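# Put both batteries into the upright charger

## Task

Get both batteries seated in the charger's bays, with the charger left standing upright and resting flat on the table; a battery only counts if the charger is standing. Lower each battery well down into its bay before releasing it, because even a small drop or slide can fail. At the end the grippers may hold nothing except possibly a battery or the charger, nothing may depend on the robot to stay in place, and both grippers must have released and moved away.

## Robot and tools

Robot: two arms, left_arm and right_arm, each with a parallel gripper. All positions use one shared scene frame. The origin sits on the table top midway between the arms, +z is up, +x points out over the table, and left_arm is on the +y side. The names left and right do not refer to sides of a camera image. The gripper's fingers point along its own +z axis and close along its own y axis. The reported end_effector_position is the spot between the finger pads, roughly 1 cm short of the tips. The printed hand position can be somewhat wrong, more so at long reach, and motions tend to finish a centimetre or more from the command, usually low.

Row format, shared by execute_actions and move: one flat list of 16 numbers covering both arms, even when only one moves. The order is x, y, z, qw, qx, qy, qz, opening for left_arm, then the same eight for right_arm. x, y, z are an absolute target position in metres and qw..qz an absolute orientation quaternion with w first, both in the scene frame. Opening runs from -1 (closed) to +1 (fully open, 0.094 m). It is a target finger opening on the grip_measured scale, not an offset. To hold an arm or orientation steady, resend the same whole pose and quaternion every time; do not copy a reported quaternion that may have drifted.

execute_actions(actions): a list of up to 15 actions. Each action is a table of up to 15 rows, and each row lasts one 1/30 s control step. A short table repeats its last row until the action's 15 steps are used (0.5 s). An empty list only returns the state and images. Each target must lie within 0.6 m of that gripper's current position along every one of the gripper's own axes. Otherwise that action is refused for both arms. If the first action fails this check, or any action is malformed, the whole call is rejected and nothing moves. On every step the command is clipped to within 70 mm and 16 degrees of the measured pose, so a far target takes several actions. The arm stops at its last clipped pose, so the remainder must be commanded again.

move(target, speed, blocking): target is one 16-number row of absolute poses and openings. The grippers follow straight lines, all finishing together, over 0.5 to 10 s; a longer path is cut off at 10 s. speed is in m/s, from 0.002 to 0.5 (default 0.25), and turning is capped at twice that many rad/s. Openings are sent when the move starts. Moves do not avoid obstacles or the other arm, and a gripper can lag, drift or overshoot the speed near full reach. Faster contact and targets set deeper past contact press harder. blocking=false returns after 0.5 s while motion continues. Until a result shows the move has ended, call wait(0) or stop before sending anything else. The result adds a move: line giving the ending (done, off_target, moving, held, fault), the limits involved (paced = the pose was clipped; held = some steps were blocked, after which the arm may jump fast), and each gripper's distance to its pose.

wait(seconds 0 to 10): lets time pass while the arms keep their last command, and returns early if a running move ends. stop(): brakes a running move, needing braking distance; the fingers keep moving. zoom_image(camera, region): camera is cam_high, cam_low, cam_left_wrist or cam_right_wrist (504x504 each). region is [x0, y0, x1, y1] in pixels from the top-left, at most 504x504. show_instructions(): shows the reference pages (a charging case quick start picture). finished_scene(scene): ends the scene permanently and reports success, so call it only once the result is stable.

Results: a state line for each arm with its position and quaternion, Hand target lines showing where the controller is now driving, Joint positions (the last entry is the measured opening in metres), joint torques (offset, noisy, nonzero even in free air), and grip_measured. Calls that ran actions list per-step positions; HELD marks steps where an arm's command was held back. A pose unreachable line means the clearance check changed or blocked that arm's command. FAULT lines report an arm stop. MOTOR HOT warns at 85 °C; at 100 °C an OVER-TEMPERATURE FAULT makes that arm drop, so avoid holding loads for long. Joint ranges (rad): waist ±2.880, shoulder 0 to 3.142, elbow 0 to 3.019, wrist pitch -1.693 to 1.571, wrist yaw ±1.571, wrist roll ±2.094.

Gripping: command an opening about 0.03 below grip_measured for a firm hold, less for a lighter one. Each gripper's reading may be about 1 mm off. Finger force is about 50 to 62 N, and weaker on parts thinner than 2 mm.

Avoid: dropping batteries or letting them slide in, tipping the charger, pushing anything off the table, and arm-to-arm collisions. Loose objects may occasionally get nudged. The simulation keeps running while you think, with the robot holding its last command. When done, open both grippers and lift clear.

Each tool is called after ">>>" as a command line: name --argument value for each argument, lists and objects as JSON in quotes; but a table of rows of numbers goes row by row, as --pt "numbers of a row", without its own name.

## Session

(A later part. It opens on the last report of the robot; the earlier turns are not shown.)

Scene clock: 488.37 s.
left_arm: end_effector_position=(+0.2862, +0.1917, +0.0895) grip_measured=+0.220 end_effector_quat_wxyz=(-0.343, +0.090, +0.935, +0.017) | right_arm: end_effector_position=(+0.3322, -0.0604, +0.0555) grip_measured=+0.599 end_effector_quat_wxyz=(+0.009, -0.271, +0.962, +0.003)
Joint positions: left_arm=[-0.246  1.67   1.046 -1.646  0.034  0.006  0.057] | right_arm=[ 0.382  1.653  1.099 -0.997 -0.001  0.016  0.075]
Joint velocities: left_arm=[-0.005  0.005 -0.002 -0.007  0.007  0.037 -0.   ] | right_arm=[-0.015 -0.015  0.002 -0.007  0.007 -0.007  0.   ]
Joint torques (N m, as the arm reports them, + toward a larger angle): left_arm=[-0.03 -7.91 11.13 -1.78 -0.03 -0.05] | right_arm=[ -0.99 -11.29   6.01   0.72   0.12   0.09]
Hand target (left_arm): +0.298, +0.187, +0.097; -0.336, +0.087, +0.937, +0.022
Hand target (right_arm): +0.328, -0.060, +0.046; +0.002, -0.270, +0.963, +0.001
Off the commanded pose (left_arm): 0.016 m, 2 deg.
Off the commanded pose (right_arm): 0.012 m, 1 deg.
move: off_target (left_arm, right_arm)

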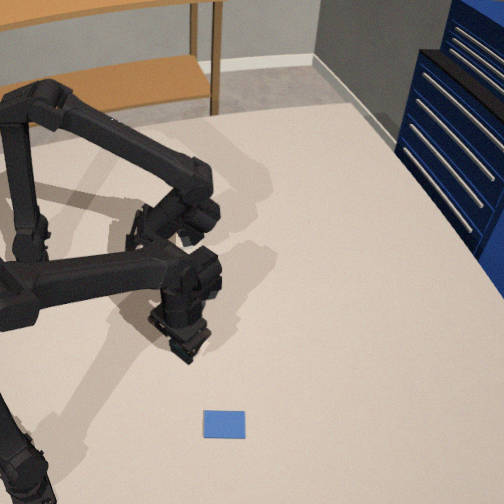

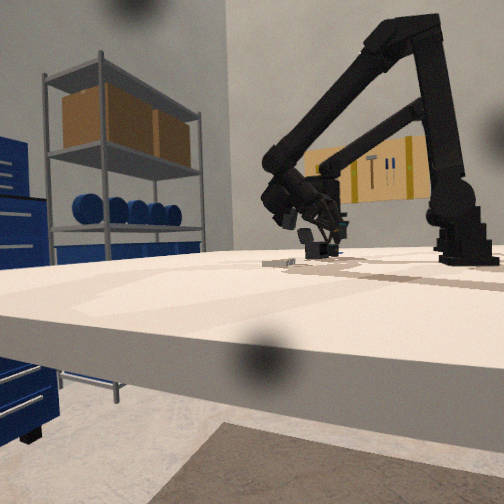

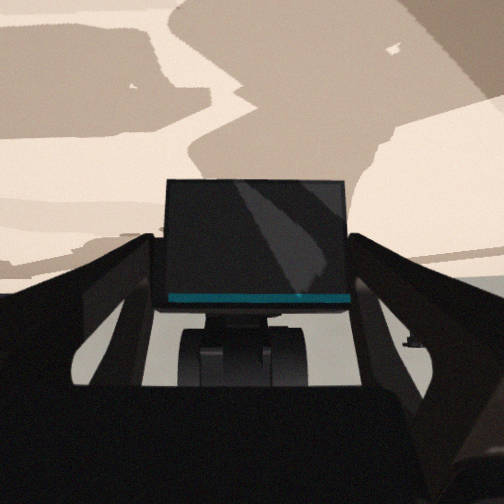

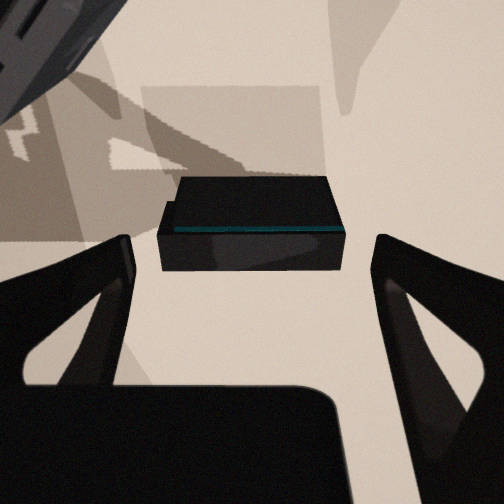

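>>> execute_actions --actions '[[[0.2862,0.1917,0.0866,-0.3415,0.0905,0.9354,0.0202,0.185,0.3274,-0.0597,0.044,0.0019,-0.2698,0.9629,0.0006,0.6],[0.2862,0.1917,0.0837,-0.34,0.0911,0.9358,0.0235,0.185,0.3274,-0.0597,0.043,0.0019,-0.2698,0.9629,0.0006,0.6],[0.2862,0.1917,0.0808,-0.3385,0.0916,0.9361,0.0267,0.185,0.3273,-0.0598,0.042,0.0019,-0.2698,0.9629,0.0006,0.6],[0.2862,0.1917,0.0779,-0.337,0.0922,0.9365,0.03,0.185,0.3272,-0.0598,0.041,0.0019,-0.2698,0.9629,0.0006,0.6],[0.2862,0.1917,0.075,-0.3355,0.0927,0.9369,0.0332,0.185,0.3272,-0.0599,0.04,0.0019,-0.2698,0.9629,0.0006,0.6],[0.2862,0.1917,0.0721,-0.3355,0.0927,0.9369,0.0332,0.185,0.3271,-0.0599,0.039,0.0019,-0.2698,0.9629,0.0006,0.6],[0.2862,0.1917,0.0692,-0.3355,0.0927,0.9369,0.0332,0.185,0.3271,-0.0599,0.039,0.0019,-0.2698,0.9629,0.0006,0.6],[0.2862,0.1917,0.0663,-0.3355,0.0927,0.9369,0.0332,0.185,0.3271,-0.0599,0.039,0.0019,-0.2698,0.9629,0.0006,0.6],[0.2862,0.1917,0.0634,-0.3355,0.0927,0.9369,0.0332,0.185,0.3271,-0.0599,0.039,0.0019,-0.2698,0.9629,0.0006,0.6],[0.2862,0.1917,0.0605,-0.3355,0.0927,0.9369,0.0332,0.185,0.3271,-0.0599,0.039,0.0019,-0.2698,0.9629,0.0006,0.6],[0.2862,0.1917,0.0576,-0.3355,0.0927,0.9369,0.0332,0.185,0.3271,-0.0599,0.039,0.0019,-0.2698,0.9629,0.0006,0.6],[0.2862,0.1917,0.0547,-0.3355,0.0927,0.9369,0.0332,0.185,0.3271,-0.0599,0.039,0.0019,-0.2698,0.9629,0.0006,0.6],[0.2862,0.1917,0.0518,-0.3355,0.0927,0.9369,0.0332,0.185,0.3271,-0.0599,0.039,0.0019,-0.2698,0.9629,0.0006,0.6],[0.2862,0.1917,0.0489,-0.3355,0.0927,0.9369,0.0332,0.185,0.3271,-0.0599,0.039,0.0019,-0.2698,0.9629,0.0006,0.6],[0.2862,0.1917,0.046,-0.3355,0.0927,0.9369,0.0332,0.185,0.3271,-0.0599,0.039,0.0019,-0.2698,0.9629,0.0006,0.6]]]'

>>> zoom_image --camera "cam_right_wrist" --region '[140, 160, 360, 300]'

Scene clock: 510.50 s.
left_arm: end_effector_position=(+0.2855, +0.1939, +0.0578) grip_measured=+0.220 end_effector_quat_wxyz=(-0.334, +0.095, +0.938, +0.028) | right_arm: end_effector_position=(+0.3315, -0.0609, +0.0487) grip_measured=+0.599 end_effector_quat_wxyz=(+0.009, -0.271, +0.963, +0.003)
Joint positions: left_arm=[-0.252  1.711  1.005 -1.548  0.013  0.002  0.057] | right_arm=[ 0.382  1.662  1.089 -0.98  -0.001  0.016  0.075]
Joint velocities: left_arm=[ 0.005  0.181 -0.066  0.222 -0.081 -0.022 -0.001] | right_arm=[-0.005 -0.015  0.007 -0.017 -0.139 -0.022 -0.   ]
Joint torques (N m, as the arm reports them, + toward a larger angle): left_arm=[-0.21 -7.81  6.76 -0.84 -0.06 -0.04] | right_arm=[ -0.92 -11.04   5.97   0.72   0.12   0.09]
Hand target (left_arm): +0.286, +0.192, +0.047; -0.336, +0.093, +0.937, +0.033
Hand target (right_arm): +0.327, -0.060, +0.039; +0.002, -0.270, +0.963, +0.000
Off the commanded pose (left_arm): 0.012 m, 1 deg.
Off the commanded pose (right_arm): 0.011 m, 1 deg.
Step readings (end_effector_position):
0: left_arm (+0.2862, +0.1917, +0.0895) | right_arm (+0.3322, -0.0604, +0.0555)
1: left_arm (+0.2861, +0.1918, +0.0895) | right_arm (+0.3323, -0.0604, +0.0555)
2: left_arm (+0.2857, +0.1924, +0.0890) | right_arm (+0.3326, -0.0602, +0.0555)
4: left_arm (+0.2857, +0.1939, +0.0864) | right_arm (+0.3333, -0.0598, +0.0551)
8: left_arm (+0.2851, +0.1947, +0.0783) | right_arm (+0.3325, -0.0602, +0.0522)
15: end_effector_position above

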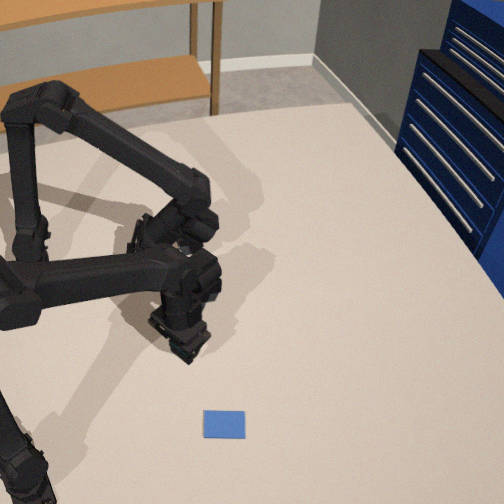

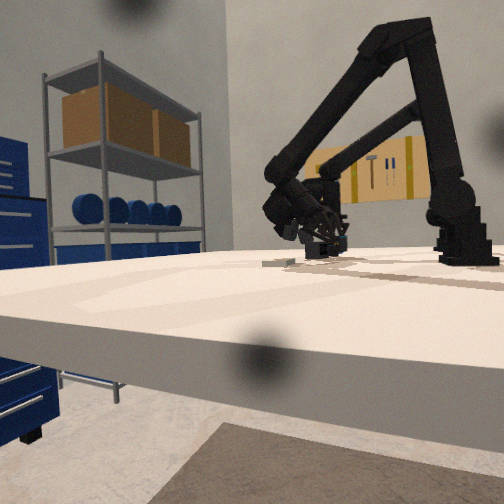

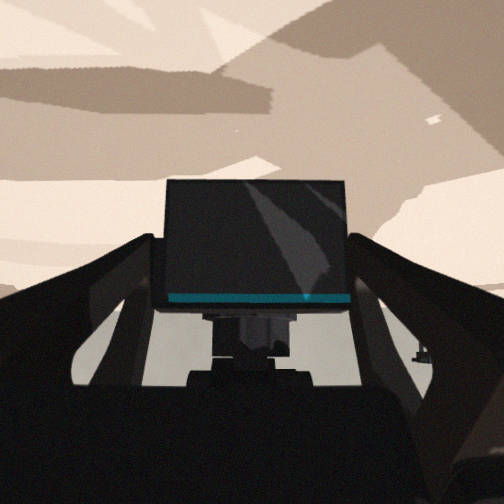

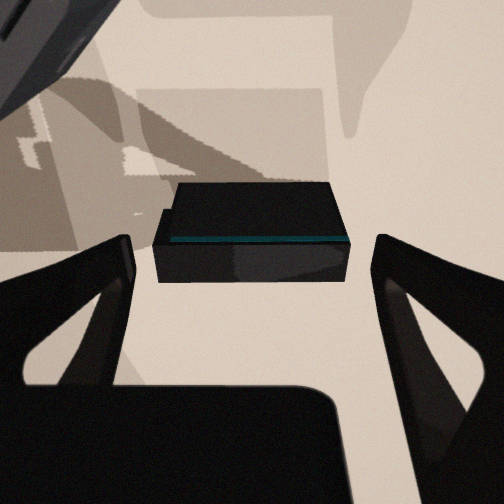

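Region (140, 160, 360, 300) of cam_right_wrist's 504x504 image, scaled by 2.291, with more detail than that image has; it fills the top 321 rows of this view, and the rest is white.

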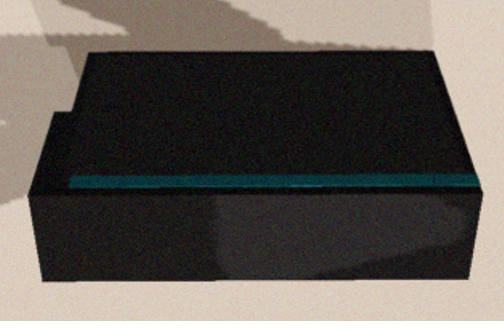

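>>> execute_actions --actions '[[[0.2862,0.1917,0.0452,-0.3355,0.0927,0.9369,0.0332,0.185,0.3271,-0.0599,0.04,0.0019,-0.2698,0.9629,0.0006,0.53],[0.2862,0.1917,0.0444,-0.3355,0.0927,0.9369,0.0332,0.185,0.3271,-0.0599,0.041,0.0019,-0.2698,0.9629,0.0006,0.46],[0.2862,0.1917,0.0436,-0.3355,0.0927,0.9369,0.0332,0.185,0.3271,-0.0599,0.041,0.0019,-0.2698,0.9629,0.0006,0.4],[0.2862,0.1917,0.0428,-0.3355,0.0927,0.9369,0.0332,0.185,0.3271,-0.0599,0.041,0.0019,-0.2698,0.9629,0.0006,0.35],[0.2862,0.1917,0.042,-0.3355,0.0927,0.9369,0.0332,0.185,0.3271,-0.0599,0.041,0.0019,-0.2698,0.9629,0.0006,0.315],[0.2862,0.1917,0.0412,-0.3355,0.0927,0.9369,0.0332,0.185,0.3271,-0.0599,0.041,0.0019,-0.2698,0.9629,0.0006,0.29],[0.2862,0.1917,0.0404,-0.3355,0.0927,0.9369,0.0332,0.185,0.3271,-0.0599,0.041,0.0019,-0.2698,0.9629,0.0006,0.27],[0.2862,0.1917,0.0396,-0.3355,0.0927,0.9369,0.0332,0.185,0.3271,-0.0599,0.041,0.0019,-0.2698,0.9629,0.0006,0.257],[0.2862,0.1917,0.0388,-0.3355,0.0927,0.9369,0.0332,0.185,0.3271,-0.0599,0.041,0.0019,-0.2698,0.9629,0.0006,0.245],[0.2862,0.1917,0.038,-0.3355,0.0927,0.9369,0.0332,0.185,0.3271,-0.0599,0.041,0.0019,-0.2698,0.9629,0.0006,0.233],[0.2862,0.1917,0.0372,-0.3355,0.0927,0.9369,0.0332,0.185,0.3271,-0.0599,0.041,0.0019,-0.2698,0.9629,0.0006,0.221],[0.2862,0.1917,0.0364,-0.3355,0.0927,0.9369,0.0332,0.185,0.3271,-0.0599,0.041,0.0019,-0.2698,0.9629,0.0006,0.209],[0.2862,0.1917,0.0356,-0.3355,0.0927,0.9369,0.0332,0.185,0.3271,-0.0599,0.041,0.0019,-0.2698,0.9629,0.0006,0.197],[0.2862,0.1917,0.0348,-0.3355,0.0927,0.9369,0.0332,0.185,0.3271,-0.0599,0.041,0.0019,-0.2698,0.9629,0.0006,0.19],[0.2862,0.1917,0.034,-0.3355,0.0927,0.9369,0.0332,0.185,0.3271,-0.0599,0.041,0.0019,-0.2698,0.9629,0.0006,0.19]]]'

>>> zoom_image --camera "cam_low" --region '[270, 190, 390, 280]'

Scene clock: 521.17 s.
left_arm: end_effector_position=(+0.2870, +0.1936, +0.0417) grip_measured=+0.220 end_effector_quat_wxyz=(-0.332, +0.095, +0.938, +0.027) | right_arm: end_effector_position=(+0.3316, -0.0608, +0.0487) grip_measured=+0.223 end_effector_quat_wxyz=(+0.009, -0.271, +0.963, +0.003)
Joint positions: left_arm=[-0.252  1.741  0.995 -1.503  0.013  0.002  0.057] | right_arm=[ 0.382  1.662  1.089 -0.98  -0.001  0.016  0.057]
Joint velocities: left_arm=[-0.005  0.054 -0.027  0.061  0.081 -0.007  0.   ] | right_arm=[-0.005  0.005  0.002  0.002  0.007  0.007  0.001]
Joint torques (N m, as the arm reports them, + toward a larger angle): left_arm=[ 0.01 -8.08  6.48 -0.88 -0.06 -0.04] | right_arm=[ -0.91 -11.48   6.13   0.5    0.13   0.08]
Hand target (left_arm): +0.286, +0.192, +0.034; -0.335, +0.093, +0.937, +0.033
Hand target (right_arm): +0.327, -0.060, +0.041; +0.002, -0.270, +0.963, +0.001
Off the commanded pose (left_arm): 0.008 m, 1 deg.
Off the commanded pose (right_arm): 0.009 m, 1 deg.
Step readings (end_effector_position):
0: left_arm (+0.2840, +0.1942, +0.0496) | right_arm (+0.3316, -0.0608, +0.0487)
1: left_arm (+0.2842, +0.1941, +0.0495) | right_arm (+0.3316, -0.0608, +0.0487)
2: left_arm (+0.2844, +0.1941, +0.0493) | right_arm (+0.3316, -0.0608, +0.0487)
4: left_arm (+0.2851, +0.1940, +0.0487) | right_arm (+0.3316, -0.0608, +0.0487)
8: left_arm (+0.2866, +0.1936, +0.0472) | right_arm (+0.3316, -0.0608, +0.0487)
15: end_effector_position above

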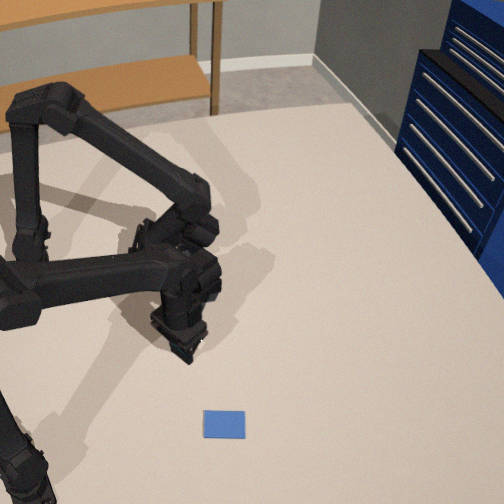

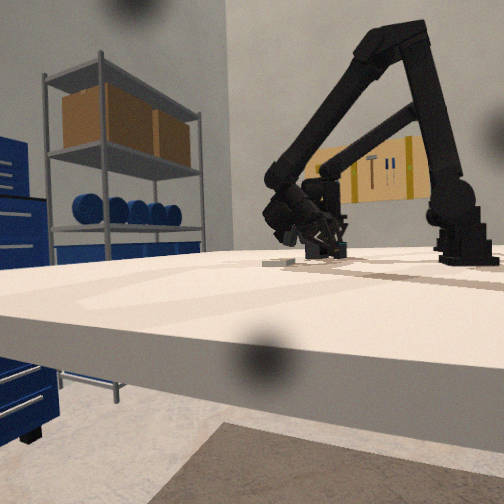

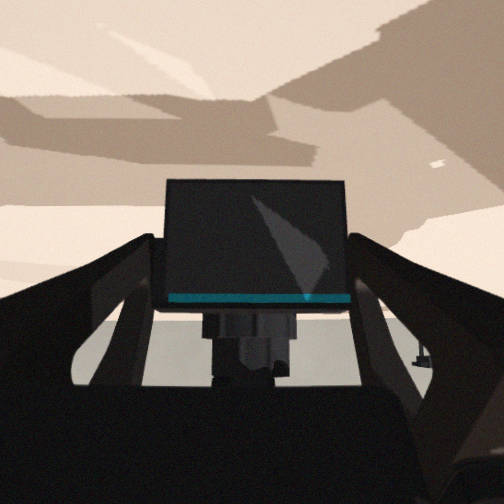

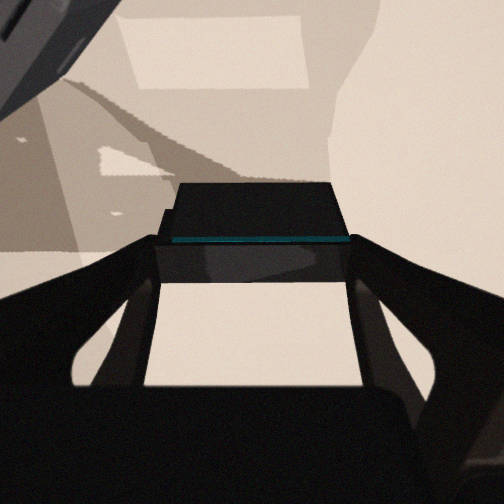

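Region (270, 190, 390, 280) of cam_low's 504x504 image, scaled by 4.200, with more detail than that image has; it fills the top 378 rows of this view, and the rest is white.

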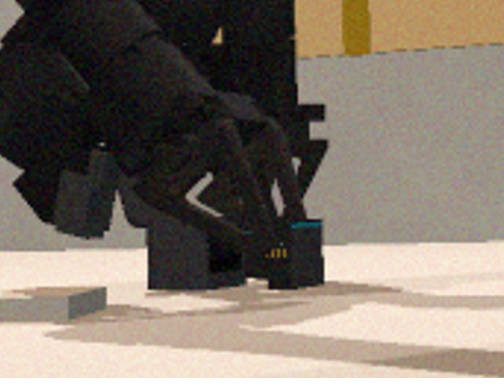

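>>> execute_actions --actions '[[[0.2862,0.1917,0.0337,-0.3355,0.0927,0.9369,0.0332,0.185,0.3276,-0.0596,0.044,0.0053,-0.2698,0.9629,0.0016,0.19],[0.2862,0.1917,0.0334,-0.3355,0.0927,0.9369,0.0332,0.185,0.3281,-0.0593,0.047,0.0086,-0.2698,0.9629,0.0026,0.19],[0.2862,0.1917,0.0331,-0.3355,0.0927,0.9369,0.0332,0.185,0.3286,-0.059,0.05,0.012,-0.2698,0.9629,0.0036,0.19],[0.2862,0.1917,0.0328,-0.3355,0.0927,0.9369,0.0332,0.185,0.3291,-0.0587,0.053,0.0153,-0.2698,0.9628,0.0046,0.19],[0.2862,0.1917,0.0325,-0.3355,0.0927,0.9369,0.0332,0.185,0.3296,-0.0584,0.056,0.0187,-0.2698,0.9628,0.0056,0.19],[0.2862,0.1917,0.0322,-0.3355,0.0927,0.9369,0.0332,0.185,0.33,-0.058,0.059,0.022,-0.2698,0.9627,0.0067,0.19],[0.2862,0.1917,0.0319,-0.3355,0.0927,0.9369,0.0332,0.185,0.3305,-0.0577,0.062,0.0254,-0.2698,0.9626,0.0077,0.19],[0.2862,0.1917,0.0316,-0.3355,0.0927,0.9369,0.0332,0.185,0.331,-0.0574,0.065,0.0287,-0.2697,0.9625,0.0087,0.19],[0.2862,0.1917,0.0313,-0.3355,0.0927,0.9369,0.0332,0.185,0.3315,-0.0571,0.068,0.0321,-0.2697,0.9624,0.0097,0.19],[0.2862,0.1917,0.031,-0.3355,0.0927,0.9369,0.0332,0.185,0.332,-0.0568,0.071,0.0354,-0.2697,0.9623,0.0107,0.19],[0.2862,0.1917,0.0307,-0.3355,0.0927,0.9369,0.0332,0.185,0.332,-0.0568,0.076,0.0354,-0.2697,0.9623,0.0107,0.19],[0.2862,0.1917,0.0304,-0.3355,0.0927,0.9369,0.0332,0.185,0.332,-0.0568,0.081,0.0354,-0.2697,0.9623,0.0107,0.19],[0.2862,0.1917,0.0301,-0.3355,0.0927,0.9369,0.0332,0.185,0.332,-0.0568,0.086,0.0354,-0.2697,0.9623,0.0107,0.19],[0.2862,0.1917,0.0298,-0.3355,0.0927,0.9369,0.0332,0.185,0.332,-0.0568,0.091,0.0354,-0.2697,0.9623,0.0107,0.19],[0.2862,0.1917,0.0295,-0.3355,0.0927,0.9369,0.0332,0.185,0.332,-0.0568,0.096,0.0354,-0.2697,0.9623,0.0107,0.19]]]'

Scene clock: 533.60 s.
left_arm: end_effector_position=(+0.2873, +0.1935, +0.0361) grip_measured=+0.220 end_effector_quat_wxyz=(-0.332, +0.095, +0.938, +0.027) | right_arm: end_effector_position=(+0.3298, -0.0619, +0.0751) grip_measured=+0.223 end_effector_quat_wxyz=(+0.026, -0.271, +0.962, +0.008)
Joint positions: left_arm=[-0.252  1.753  0.992 -1.489  0.013  0.002  0.057] | right_arm=[ 0.382  1.599  1.089 -1.006 -0.001  0.016  0.057]
Joint velocities: left_arm=[ 0.005  0.015  0.007  0.002 -0.007  0.037 -0.001] | right_arm=[ 0.005 -0.269  0.017 -0.325  0.037  0.022 -0.   ]
Joint torques (N m, as the arm reports them, + toward a larger angle): left_arm=[ 0.   -8.05  6.21 -0.9  -0.06 -0.03] | right_arm=[ -1.02 -12.07   8.72  -0.07   0.09   0.07]
Hand target (left_arm): +0.286, +0.192, +0.030; -0.336, +0.093, +0.937, +0.033
Hand target (right_arm): +0.332, -0.057, +0.095; +0.035, -0.270, +0.962, +0.011
Off the commanded pose (left_arm): 0.007 m, 1 deg.
Off the commanded pose (right_arm): 0.022 m, 1 deg.
Step readings (end_effector_position):
0: left_arm (+0.2858, +0.1938, +0.0391) | right_arm (+0.3316, -0.0608, +0.0487)
1: left_arm (+0.2858, +0.1938, +0.0391) | right_arm (+0.3316, -0.0608, +0.0487)
2: left_arm (+0.2858, +0.1938, +0.0390) | right_arm (+0.3316, -0.0608, +0.0487)
4: left_arm (+0.2861, +0.1937, +0.0388) | right_arm (+0.3316, -0.0608, +0.0487)
8: left_arm (+0.2867, +0.1936, +0.0381) | right_arm (+0.3321, -0.0605, +0.0521)
15: end_effector_position above

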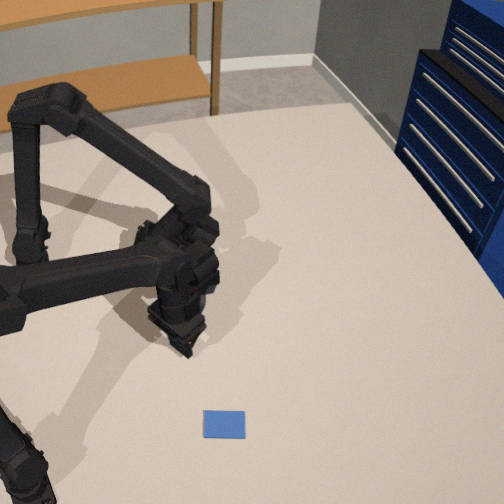

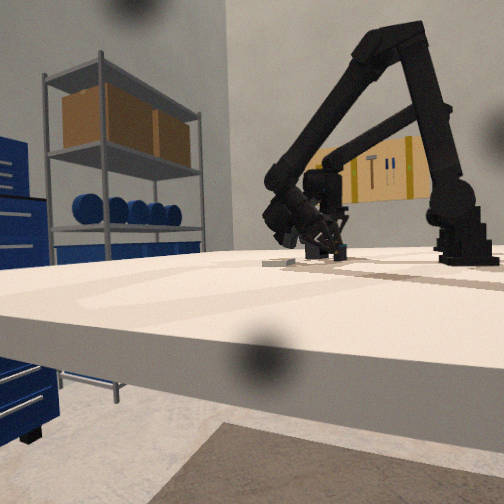

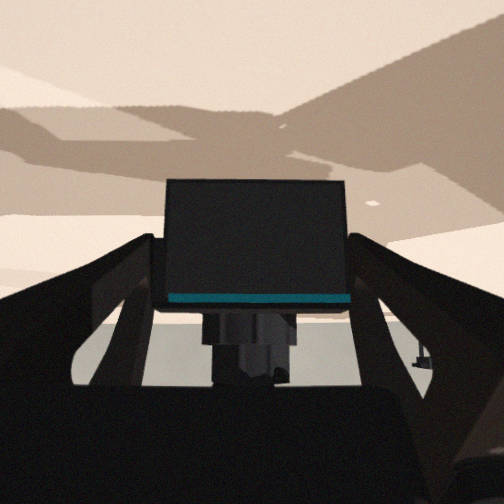

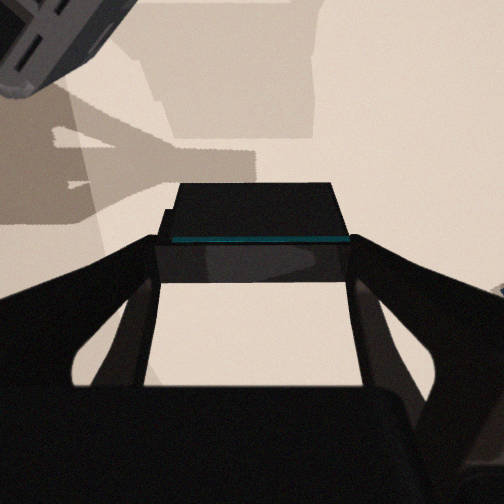

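>>> zoom_image --camera "cam_low" --region '[310, 225, 370, 275]'

Region (310, 225, 370, 275) of cam_low's 504x504 image, scaled by 8.400, with more detail than that image has.

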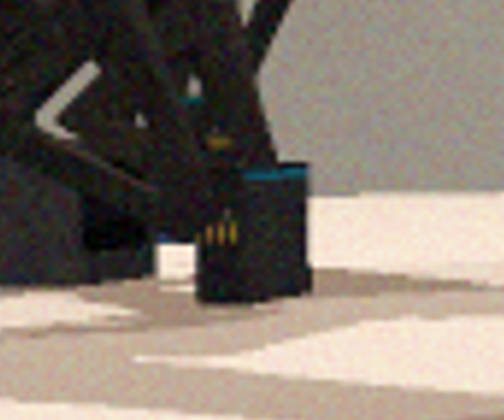

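>>> execute_actions --actions '[[[0.2862,0.1917,0.0292,-0.3355,0.0927,0.9369,0.0332,0.185,0.332,-0.0568,0.101,0.0333,-0.2522,0.9677,0.0108,0.19],[0.2862,0.1917,0.0289,-0.3355,0.0927,0.9369,0.0332,0.185,0.332,-0.0568,0.106,0.0331,-0.2345,0.9721,0.0114,0.19],[0.2862,0.1917,0.0286,-0.3355,0.0927,0.9369,0.0332,0.185,0.332,-0.0568,0.111,0.0329,-0.2168,0.9762,0.012,0.19],[0.2862,0.1917,0.0283,-0.3355,0.0927,0.9369,0.0332,0.185,0.332,-0.0568,0.116,0.0327,-0.199,0.98,0.0125,0.19],[0.2862,0.1917,0.028,-0.3355,0.0927,0.9369,0.0332,0.185,0.332,-0.0568,0.121,0.0324,-0.1811,0.9835,0.0132,0.19],[0.2862,0.1917,0.0277,-0.3355,0.0927,0.9369,0.0332,0.185,0.332,-0.0568,0.126,0.0322,-0.1632,0.9866,0.0137,0.19],[0.2862,0.1917,0.0274,-0.3355,0.0927,0.9369,0.0332,0.185,0.332,-0.0568,0.131,0.0319,-0.1452,0.9894,0.0143,0.19],[0.2862,0.1917,0.0271,-0.3355,0.0927,0.9369,0.0332,0.185,0.332,-0.0568,0.136,0.0317,-0.1271,0.9919,0.0149,0.19],[0.2862,0.1917,0.0268,-0.3355,0.0927,0.9369,0.0332,0.185,0.332,-0.0568,0.141,0.0314,-0.109,0.994,0.0155,0.19],[0.2862,0.1917,0.0265,-0.3355,0.0927,0.9369,0.0332,0.185,0.332,-0.0568,0.146,0.0311,-0.0909,0.9959,0.0161,0.19],[0.2862,0.1917,0.0262,-0.3355,0.0927,0.9369,0.0332,0.185,0.332,-0.0568,0.151,0.0308,-0.0727,0.9974,0.0166,0.19],[0.2862,0.1917,0.0259,-0.3355,0.0927,0.9369,0.0332,0.185,0.332,-0.0568,0.156,0.0305,-0.0546,0.9985,0.0172,0.19],[0.2862,0.1917,0.0256,-0.3355,0.0927,0.9369,0.0332,0.185,0.332,-0.0568,0.161,0.0302,-0.0364,0.9993,0.0177,0.19],[0.2862,0.1917,0.0253,-0.3355,0.0927,0.9369,0.0332,0.185,0.332,-0.0568,0.166,0.0298,-0.0182,0.9998,0.0183,0.19],[0.2862,0.1917,0.025,-0.3355,0.0927,0.9369,0.0332,0.185,0.332,-0.0568,0.171,0.0295,0.0,1.0,0.0188,0.19]]]'

Scene clock: 561.03 s.
left_arm: end_effector_position=(+0.2864, +0.1937, +0.0318) grip_measured=+0.220 end_effector_quat_wxyz=(-0.333, +0.095, +0.938, +0.028) | right_arm: end_effector_position=(+0.3148, -0.0698, +0.1331) grip_measured=+0.223 end_effector_quat_wxyz=(+0.005, -0.085, +0.996, +0.008)
Joint positions: left_arm=[-0.252  1.761  0.987 -1.479  0.013  0.002  0.057] | right_arm=[ 0.382  1.515  1.158 -1.198 -0.009  0.396  0.057]
Joint velocities: left_arm=[ 0.005 -0.024 -0.002 -0.007  0.022 -0.022  0.   ] | right_arm=[ 0.005 -0.181  0.344 -0.369  0.022  1.077  0.001]
Joint torques (N m, as the arm reports them, + toward a larger angle): left_arm=[ 0.44 -7.76  6.32 -0.71 -0.06 -0.04] | right_arm=[ -1.34 -11.67  11.07  -0.03  -0.02   0.09]
Hand target (left_arm): +0.286, +0.192, +0.025; -0.336, +0.093, +0.937, +0.033
Hand target (right_arm): +0.330, -0.058, +0.170; +0.030, -0.008, +0.999, +0.026
Off the commanded pose (left_arm): 0.007 m, 1 deg.
Off the commanded pose (right_arm): 0.044 m, 10 deg.
Step readings (end_effector_position):
0: left_arm (+0.2875, +0.1935, +0.0354) | right_arm (+0.3259, -0.0644, +0.0866)
1: left_arm (+0.2875, +0.1935, +0.0354) | right_arm (+0.3254, -0.0648, +0.0866)
2: left_arm (+0.2875, +0.1935, +0.0354) | right_arm (+0.3239, -0.0657, +0.0865)
4: left_arm (+0.2873, +0.1935, +0.0350) | right_arm (+0.3195, -0.0685, +0.0866)
8: left_arm (+0.2866, +0.1936, +0.0337) | right_arm (+0.3115, -0.0727, +0.0931)
15: end_effector_position above

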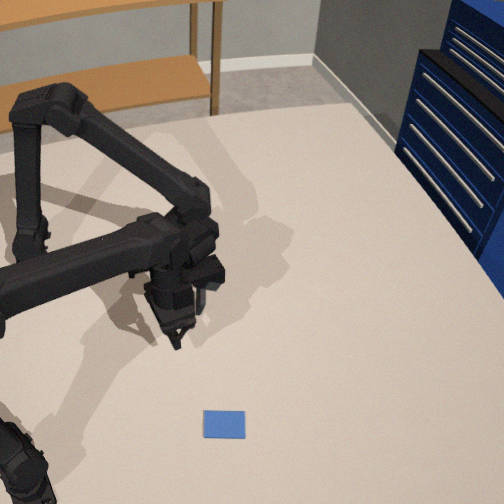

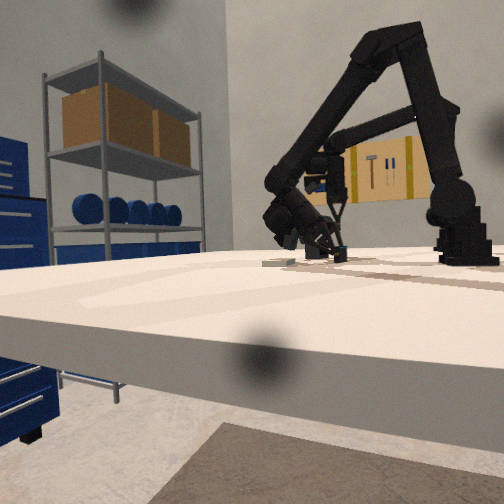

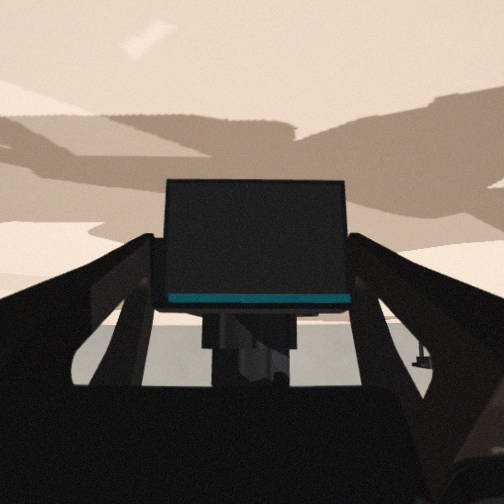

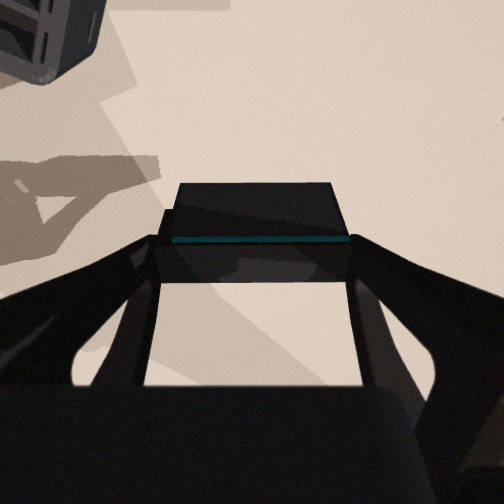

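>>> execute_actions --actions '[[[0.2862,0.1917,0.0247,-0.3355,0.0927,0.9369,0.0332,0.185,0.3325,-0.0545,0.172,0.0292,0.007,1.0,0.0193,0.19],[0.2862,0.1917,0.0244,-0.3355,0.0927,0.9369,0.0332,0.185,0.333,-0.052,0.173,0.0288,0.014,0.9999,0.0198,0.19],[0.2862,0.1917,0.0244,-0.3355,0.0927,0.9369,0.0332,0.185,0.3335,-0.0495,0.174,0.0285,0.0209,0.9998,0.0203,0.19],[0.2862,0.1917,0.0252,-0.3355,0.0927,0.9369,0.0332,0.195,0.334,-0.047,0.175,0.0281,0.0279,0.9996,0.0208,0.19],[0.2862,0.1917,0.026,-0.3355,0.0927,0.9369,0.0332,0.205,0.3345,-0.0445,0.176,0.0278,0.0349,0.9994,0.0213,0.19],[0.2862,0.1917,0.026,-0.3355,0.0927,0.9369,0.0332,0.215,0.335,-0.042,0.177,0.0274,0.0419,0.9991,0.0218,0.19],[0.2862,0.1917,0.026,-0.3355,0.0927,0.9369,0.0332,0.225,0.3355,-0.0395,0.178,0.027,0.0488,0.9988,0.0222,0.19],[0.2862,0.1917,0.026,-0.3355,0.0927,0.9369,0.0332,0.24,0.336,-0.037,0.179,0.0266,0.0558,0.9984,0.0227,0.19],[0.2862,0.1917,0.026,-0.3355,0.0927,0.9369,0.0332,0.26,0.3365,-0.0345,0.18,0.0262,0.0628,0.998,0.0232,0.19],[0.2862,0.1917,0.026,-0.3355,0.0927,0.9369,0.0332,0.29,0.337,-0.032,0.18,0.0258,0.0698,0.9976,0.0236,0.19],[0.2862,0.1917,0.026,-0.3355,0.0927,0.9369,0.0332,0.33,0.3375,-0.0295,0.18,0.0254,0.0767,0.9971,0.0241,0.19],[0.2862,0.1917,0.026,-0.3355,0.0927,0.9369,0.0332,0.38,0.338,-0.027,0.18,0.025,0.0837,0.9965,0.0245,0.19],[0.2862,0.1917,0.026,-0.3355,0.0927,0.9369,0.0332,0.44,0.3385,-0.0245,0.18,0.0246,0.0906,0.9959,0.0249,0.19],[0.2862,0.1917,0.026,-0.3355,0.0927,0.9369,0.0332,0.52,0.339,-0.022,0.18,0.0242,0.0976,0.9952,0.0253,0.19],[0.2862,0.1917,0.026,-0.3355,0.0927,0.9369,0.0332,0.6,0.3395,-0.02,0.18,0.0238,0.1045,0.9945,0.0257,0.19]]]'

Scene clock: 572.77 s.
left_arm: end_effector_position=(+0.2864, +0.1938, +0.0317) grip_measured=+0.555 end_effector_quat_wxyz=(-0.333, +0.095, +0.938, +0.028) | right_arm: end_effector_position=(+0.3250, -0.0379, +0.1657) grip_measured=+0.223 end_effector_quat_wxyz=(+0.014, +0.067, +0.998, +0.016)
Joint positions: left_arm=[-0.252  1.761  0.987 -1.479  0.012  0.002  0.073] | right_arm=[ 0.429  1.539  1.275 -1.265 -0.007  0.747  0.057]
Joint velocities: left_arm=[-0.005 -0.015 -0.007 -0.002  0.037 -0.007  0.085] | right_arm=[ 0.093  0.142  0.168 -0.042  0.007  0.447 -0.001]
Joint torques (N m, as the arm reports them, + toward a larger angle): left_arm=[ 0.03 -7.83  6.46 -0.77 -0.05 -0.03] | right_arm=[ -0.95 -10.74  11.4   -0.03   0.     0.11]
Hand target (left_arm): +0.286, +0.192, +0.026; -0.336, +0.093, +0.937, +0.033
Hand target (right_arm): +0.338, -0.021, +0.180; +0.023, +0.102, +0.994, +0.028
Off the commanded pose (left_arm): 0.006 m, 1 deg.
Off the commanded pose (right_arm): 0.027 m, 5 deg.
Step readings (end_effector_position):
0: left_arm (+0.2864, +0.1937, +0.0318) | right_arm (+0.3190, -0.0671, +0.1552)
1: left_arm (+0.2864, +0.1937, +0.0318) | right_arm (+0.3187, -0.0674, +0.1552)
2: left_arm (+0.2864, +0.1937, +0.0318) | right_arm (+0.3182, -0.0677, +0.1554)
4: left_arm (+0.2864, +0.1937, +0.0318) | right_arm (+0.3177, -0.0662, +0.1564)
8: left_arm (+0.2864, +0.1937, +0.0318) | right_arm (+0.3199, -0.0572, +0.1603)
15: end_effector_position above

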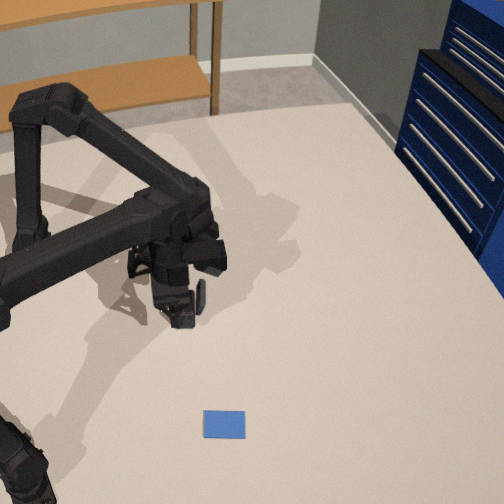

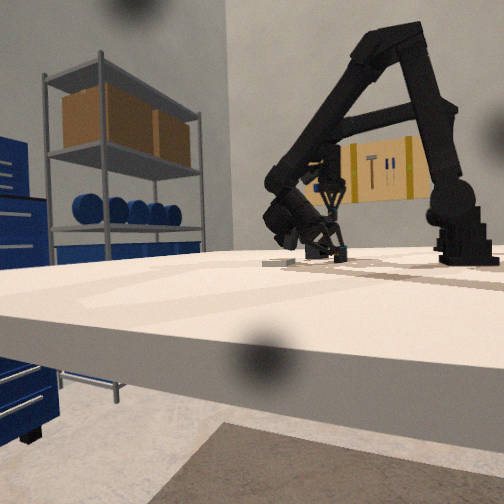

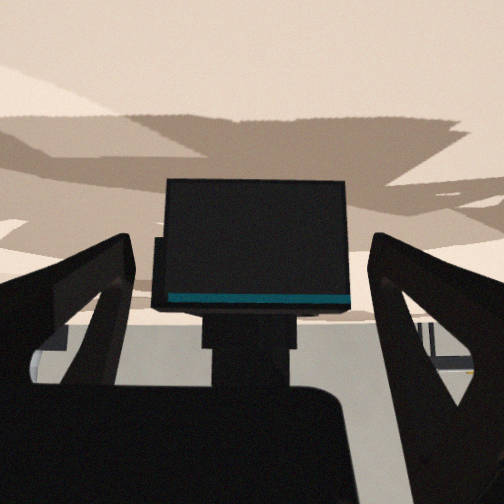

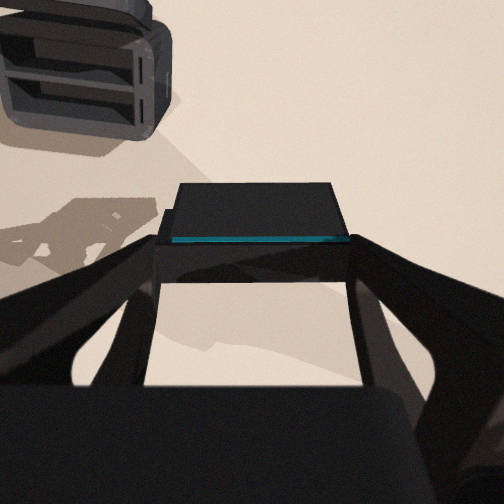

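>>> execute_actions --actions '[[[0.2868,0.1925,0.031,-0.3335,0.0927,0.9376,0.0332,0.6,0.341,-0.0165,0.18,0.0235,0.1054,0.9944,0.026,0.19],[0.2876,0.193,0.036,-0.3315,0.0927,0.9383,0.0332,0.6,0.3425,-0.013,0.1795,0.0232,0.1063,0.9943,0.0262,0.19],[0.2884,0.193,0.041,-0.3295,0.0927,0.939,0.0332,0.6,0.344,-0.0095,0.179,0.023,0.1072,0.9942,0.0264,0.19],[0.2892,0.193,0.046,-0.3275,0.0927,0.9397,0.0332,0.6,0.3455,-0.006,0.1785,0.0227,0.1081,0.9941,0.0266,0.19],[0.29,0.193,0.051,-0.3255,0.0927,0.9404,0.0332,0.6,0.347,-0.0025,0.178,0.0225,0.109,0.994,0.0268,0.19],[0.2908,0.193,0.056,-0.3235,0.0927,0.9411,0.0332,0.6,0.3485,0.001,0.1775,0.0222,0.1099,0.9939,0.027,0.19],[0.2916,0.193,0.061,-0.3215,0.0927,0.9418,0.0332,0.6,0.35,0.0045,0.177,0.022,0.1108,0.9938,0.0272,0.19],[0.2924,0.193,0.066,-0.3195,0.0927,0.9425,0.0332,0.6,0.3515,0.008,0.1765,0.0217,0.1117,0.9937,0.0274,0.19],[0.2932,0.193,0.071,-0.3175,0.0927,0.9432,0.0332,0.6,0.353,0.0115,0.176,0.0215,0.1126,0.9936,0.0276,0.19],[0.294,0.193,0.076,-0.3155,0.0927,0.9438,0.0332,0.6,0.3545,0.015,0.1755,0.0212,0.1135,0.9935,0.0278,0.19],[0.2948,0.193,0.081,-0.3135,0.0927,0.9445,0.0332,0.6,0.356,0.0185,0.175,0.021,0.1144,0.9934,0.028,0.19],[0.2956,0.193,0.086,-0.3115,0.0927,0.9451,0.0332,0.6,0.3575,0.022,0.1745,0.0207,0.1153,0.9933,0.0282,0.19],[0.2964,0.193,0.091,-0.3095,0.0927,0.9458,0.0332,0.6,0.359,0.0255,0.174,0.0205,0.1162,0.9932,0.0284,0.19],[0.2972,0.193,0.096,-0.3075,0.0927,0.9464,0.0332,0.6,0.3605,0.029,0.1735,0.0202,0.1171,0.9931,0.0286,0.19],[0.298,0.193,0.101,-0.3055,0.0927,0.9471,0.0332,0.6,0.362,0.0325,0.173,0.02,0.118,0.993,0.0288,0.19]]]'

Scene clock: 594.37 s.
left_arm: end_effector_position=(+0.2794, +0.1967, +0.0736) grip_measured=+0.597 end_effector_quat_wxyz=(-0.333, +0.096, +0.937, +0.032) | right_arm: end_effector_position=(+0.3462, +0.0114, +0.1591) grip_measured=+0.223 end_effector_quat_wxyz=(+0.009, +0.107, +0.994, +0.016)
Joint positions: left_arm=[-0.252  1.668  1.    -1.586  0.004  0.002  0.075] | right_arm=[ 0.484  1.665  1.409 -1.28  -0.01   0.883  0.057]
Joint velocities: left_arm=[-0.015 -0.337  0.154 -0.349 -0.022 -0.022  0.001] | right_arm=[ 0.083  0.278  0.276 -0.042 -0.051  0.139 -0.001]
Joint torques (N m, as the arm reports them, + toward a larger angle): left_arm=[  0.46 -10.26  10.99  -1.79  -0.08  -0.02] | right_arm=[ -0.82 -12.75  11.62  -0.11  -0.02   0.09]
Hand target (left_arm): +0.295, +0.193, +0.100; -0.305, +0.093, +0.947, +0.033
Hand target (right_arm): +0.361, +0.031, +0.174; +0.020, +0.117, +0.992, +0.030
Off the commanded pose (left_arm): 0.033 m, 3 deg.
Off the commanded pose (right_arm): 0.030 m, 2 deg.
Step readings (end_effector_position):
0: left_arm (+0.2864, +0.1938, +0.0317) | right_arm (+0.3257, -0.0328, +0.1636)
1: left_arm (+0.2864, +0.1938, +0.0317) | right_arm (+0.3256, -0.0326, +0.1637)
2: left_arm (+0.2864, +0.1940, +0.0317) | right_arm (+0.3259, -0.0322, +0.1640)
4: left_arm (+0.2860, +0.1944, +0.0322) | right_arm (+0.3282, -0.0292, +0.1647)
8: left_arm (+0.2818, +0.1956, +0.0398) | right_arm (+0.3361, -0.0152, +0.1653)
15: end_effector_position above

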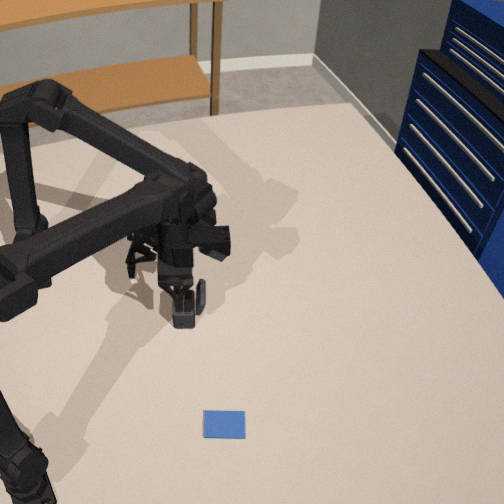

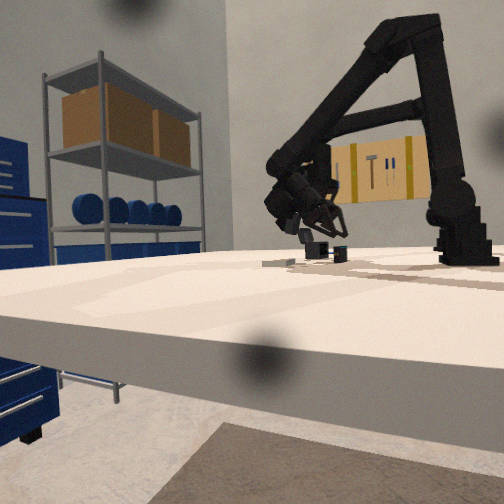

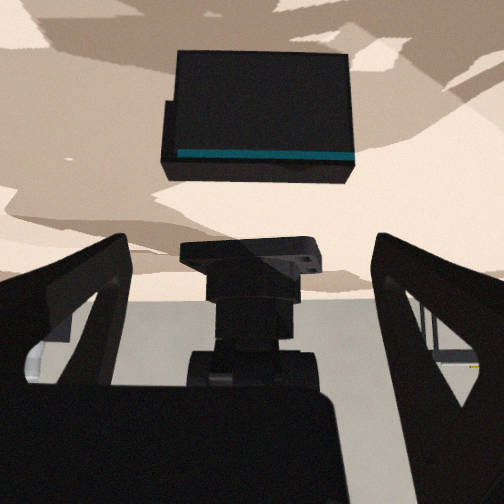

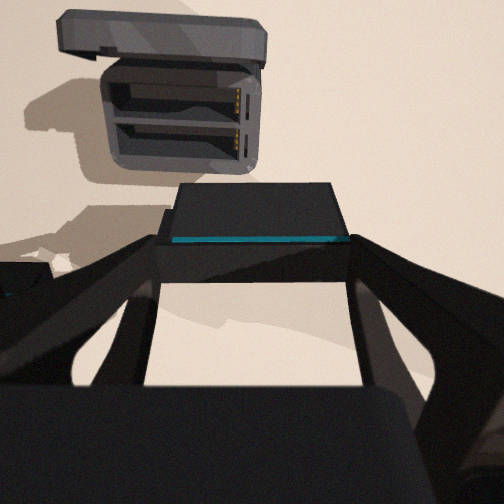

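>>> execute_actions --actions '[]'

Scene clock: 607.90 s.
left_arm: end_effector_position=(+0.2863, +0.1954, +0.0892) grip_measured=+0.597 end_effector_quat_wxyz=(-0.317, +0.097, +0.943, +0.030) | right_arm: end_effector_position=(+0.3481, +0.0190, +0.1541) grip_measured=+0.223 end_effector_quat_wxyz=(+0.006, +0.113, +0.993, +0.013)
Joint positions: left_arm=[-0.252  1.634  1.023 -1.608  0.003  0.002  0.075] | right_arm=[ 0.493  1.689  1.428 -1.283 -0.011  0.904  0.057]
Joint velocities: left_arm=[-0.005 -0.005  0.002  0.027  0.007 -0.051  0.   ] | right_arm=[ 0.015 -0.005 -0.007  0.002  0.022  0.022  0.   ]
Joint torques (N m, as the arm reports them, + toward a larger angle): left_arm=[ 0.5  -9.13 10.29 -1.62 -0.06 -0.02] | right_arm=[ -1.31 -13.4   11.52  -0.13   0.02   0.09]
Hand target (left_arm): +0.295, +0.193, +0.100; -0.305, +0.093, +0.947, +0.033
Hand target (right_arm): +0.361, +0.031, +0.174; +0.020, +0.117, +0.992, +0.030
Off the commanded pose (left_arm): 0.017 m, 1 deg.
Off the commanded pose (right_arm): 0.027 m, 2 deg.

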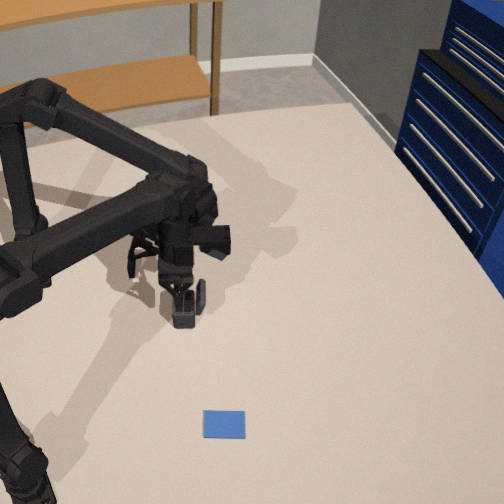

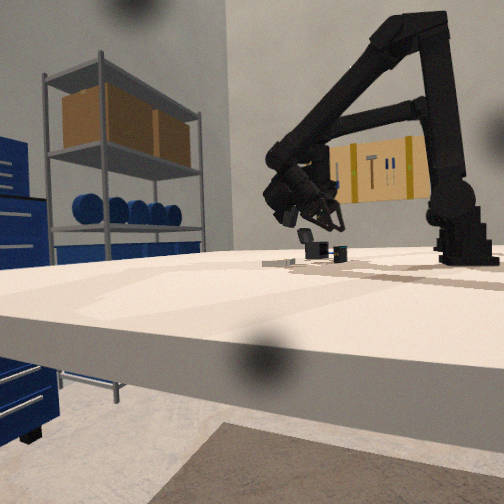

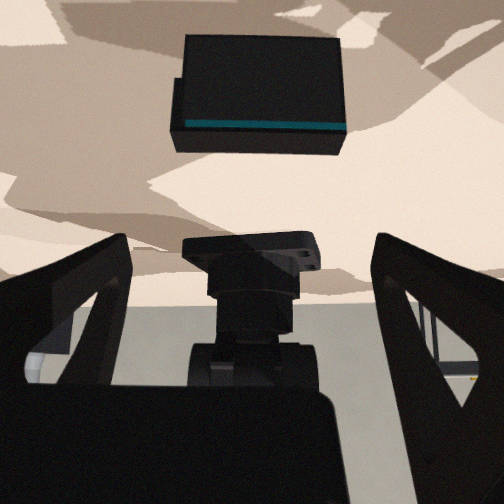

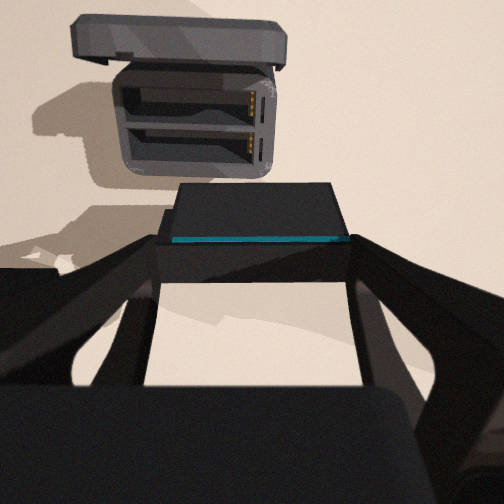

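>>> move --target '[0.30,0.49,0.12,0.5233,0.0039,0.8517,-0.0022,0.6, 0.3117,-0.0772,0.052,0.0038,-0.766,0.6428,-0.0012,0.19]' --speed 0.5

Scene clock: 662.97 s.
left_arm: end_effector_position=(+0.3004, +0.4874, +0.1214) grip_measured=+0.597 end_effector_quat_wxyz=(+0.522, +0.024, +0.853, +0.007) | right_arm: end_effector_position=(+0.3114, -0.0742, +0.0502) grip_measured=+0.223 end_effector_quat_wxyz=(+0.001, +0.764, -0.646, +0.002)
Joint positions: left_arm=[ 1.012  1.162  0.444 -0.103  0.899  0.74   0.075] | right_arm=[ 0.383  1.615  1.034 -0.991  0.005 -1.172  0.057]
Joint velocities: left_arm=[-0.005  0.005 -0.012 -0.002 -0.022  0.066  0.001] | right_arm=[-0.015 -0.005 -0.007  0.002  0.007  0.022 -0.   ]
Joint torques (N m, as the arm reports them, + toward a larger angle): left_arm=[ 0.79 -3.21  9.33  1.48  0.69 -0.04] | right_arm=[ -1.94 -12.19   5.88   0.61  -0.15  -0.15]
Hand target (left_arm): +0.302, +0.491, +0.123; +0.526, +0.021, +0.850, +0.009
Hand target (right_arm): +0.311, -0.077, +0.051; -0.004, +0.766, -0.643, +0.002
Off the commanded pose (left_arm): 0.003 m, 3 deg.
Off the commanded pose (right_arm): 0.004 m, 1 deg.
move: off_target (left_arm)

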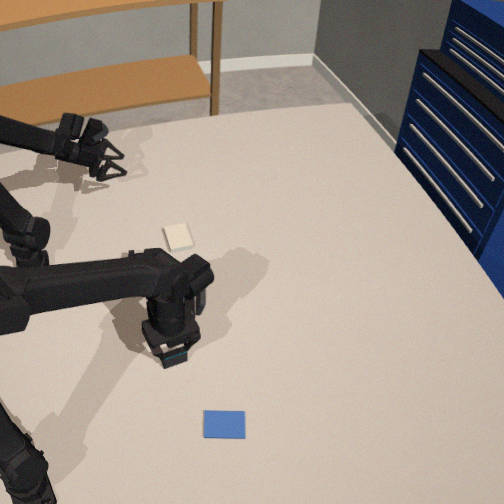

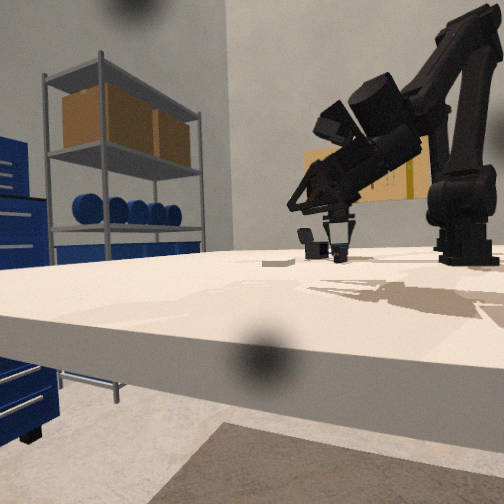

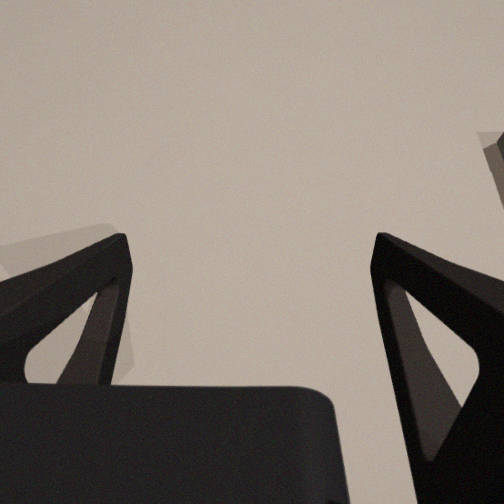

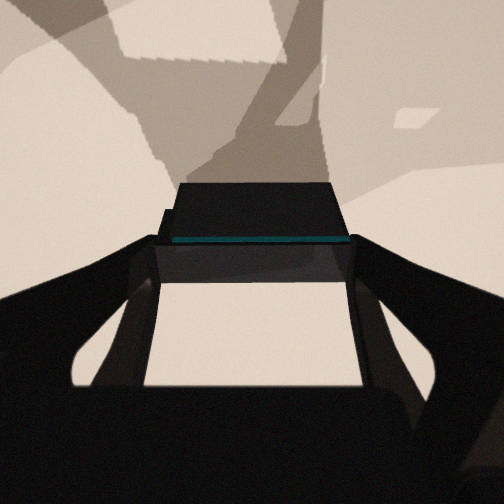

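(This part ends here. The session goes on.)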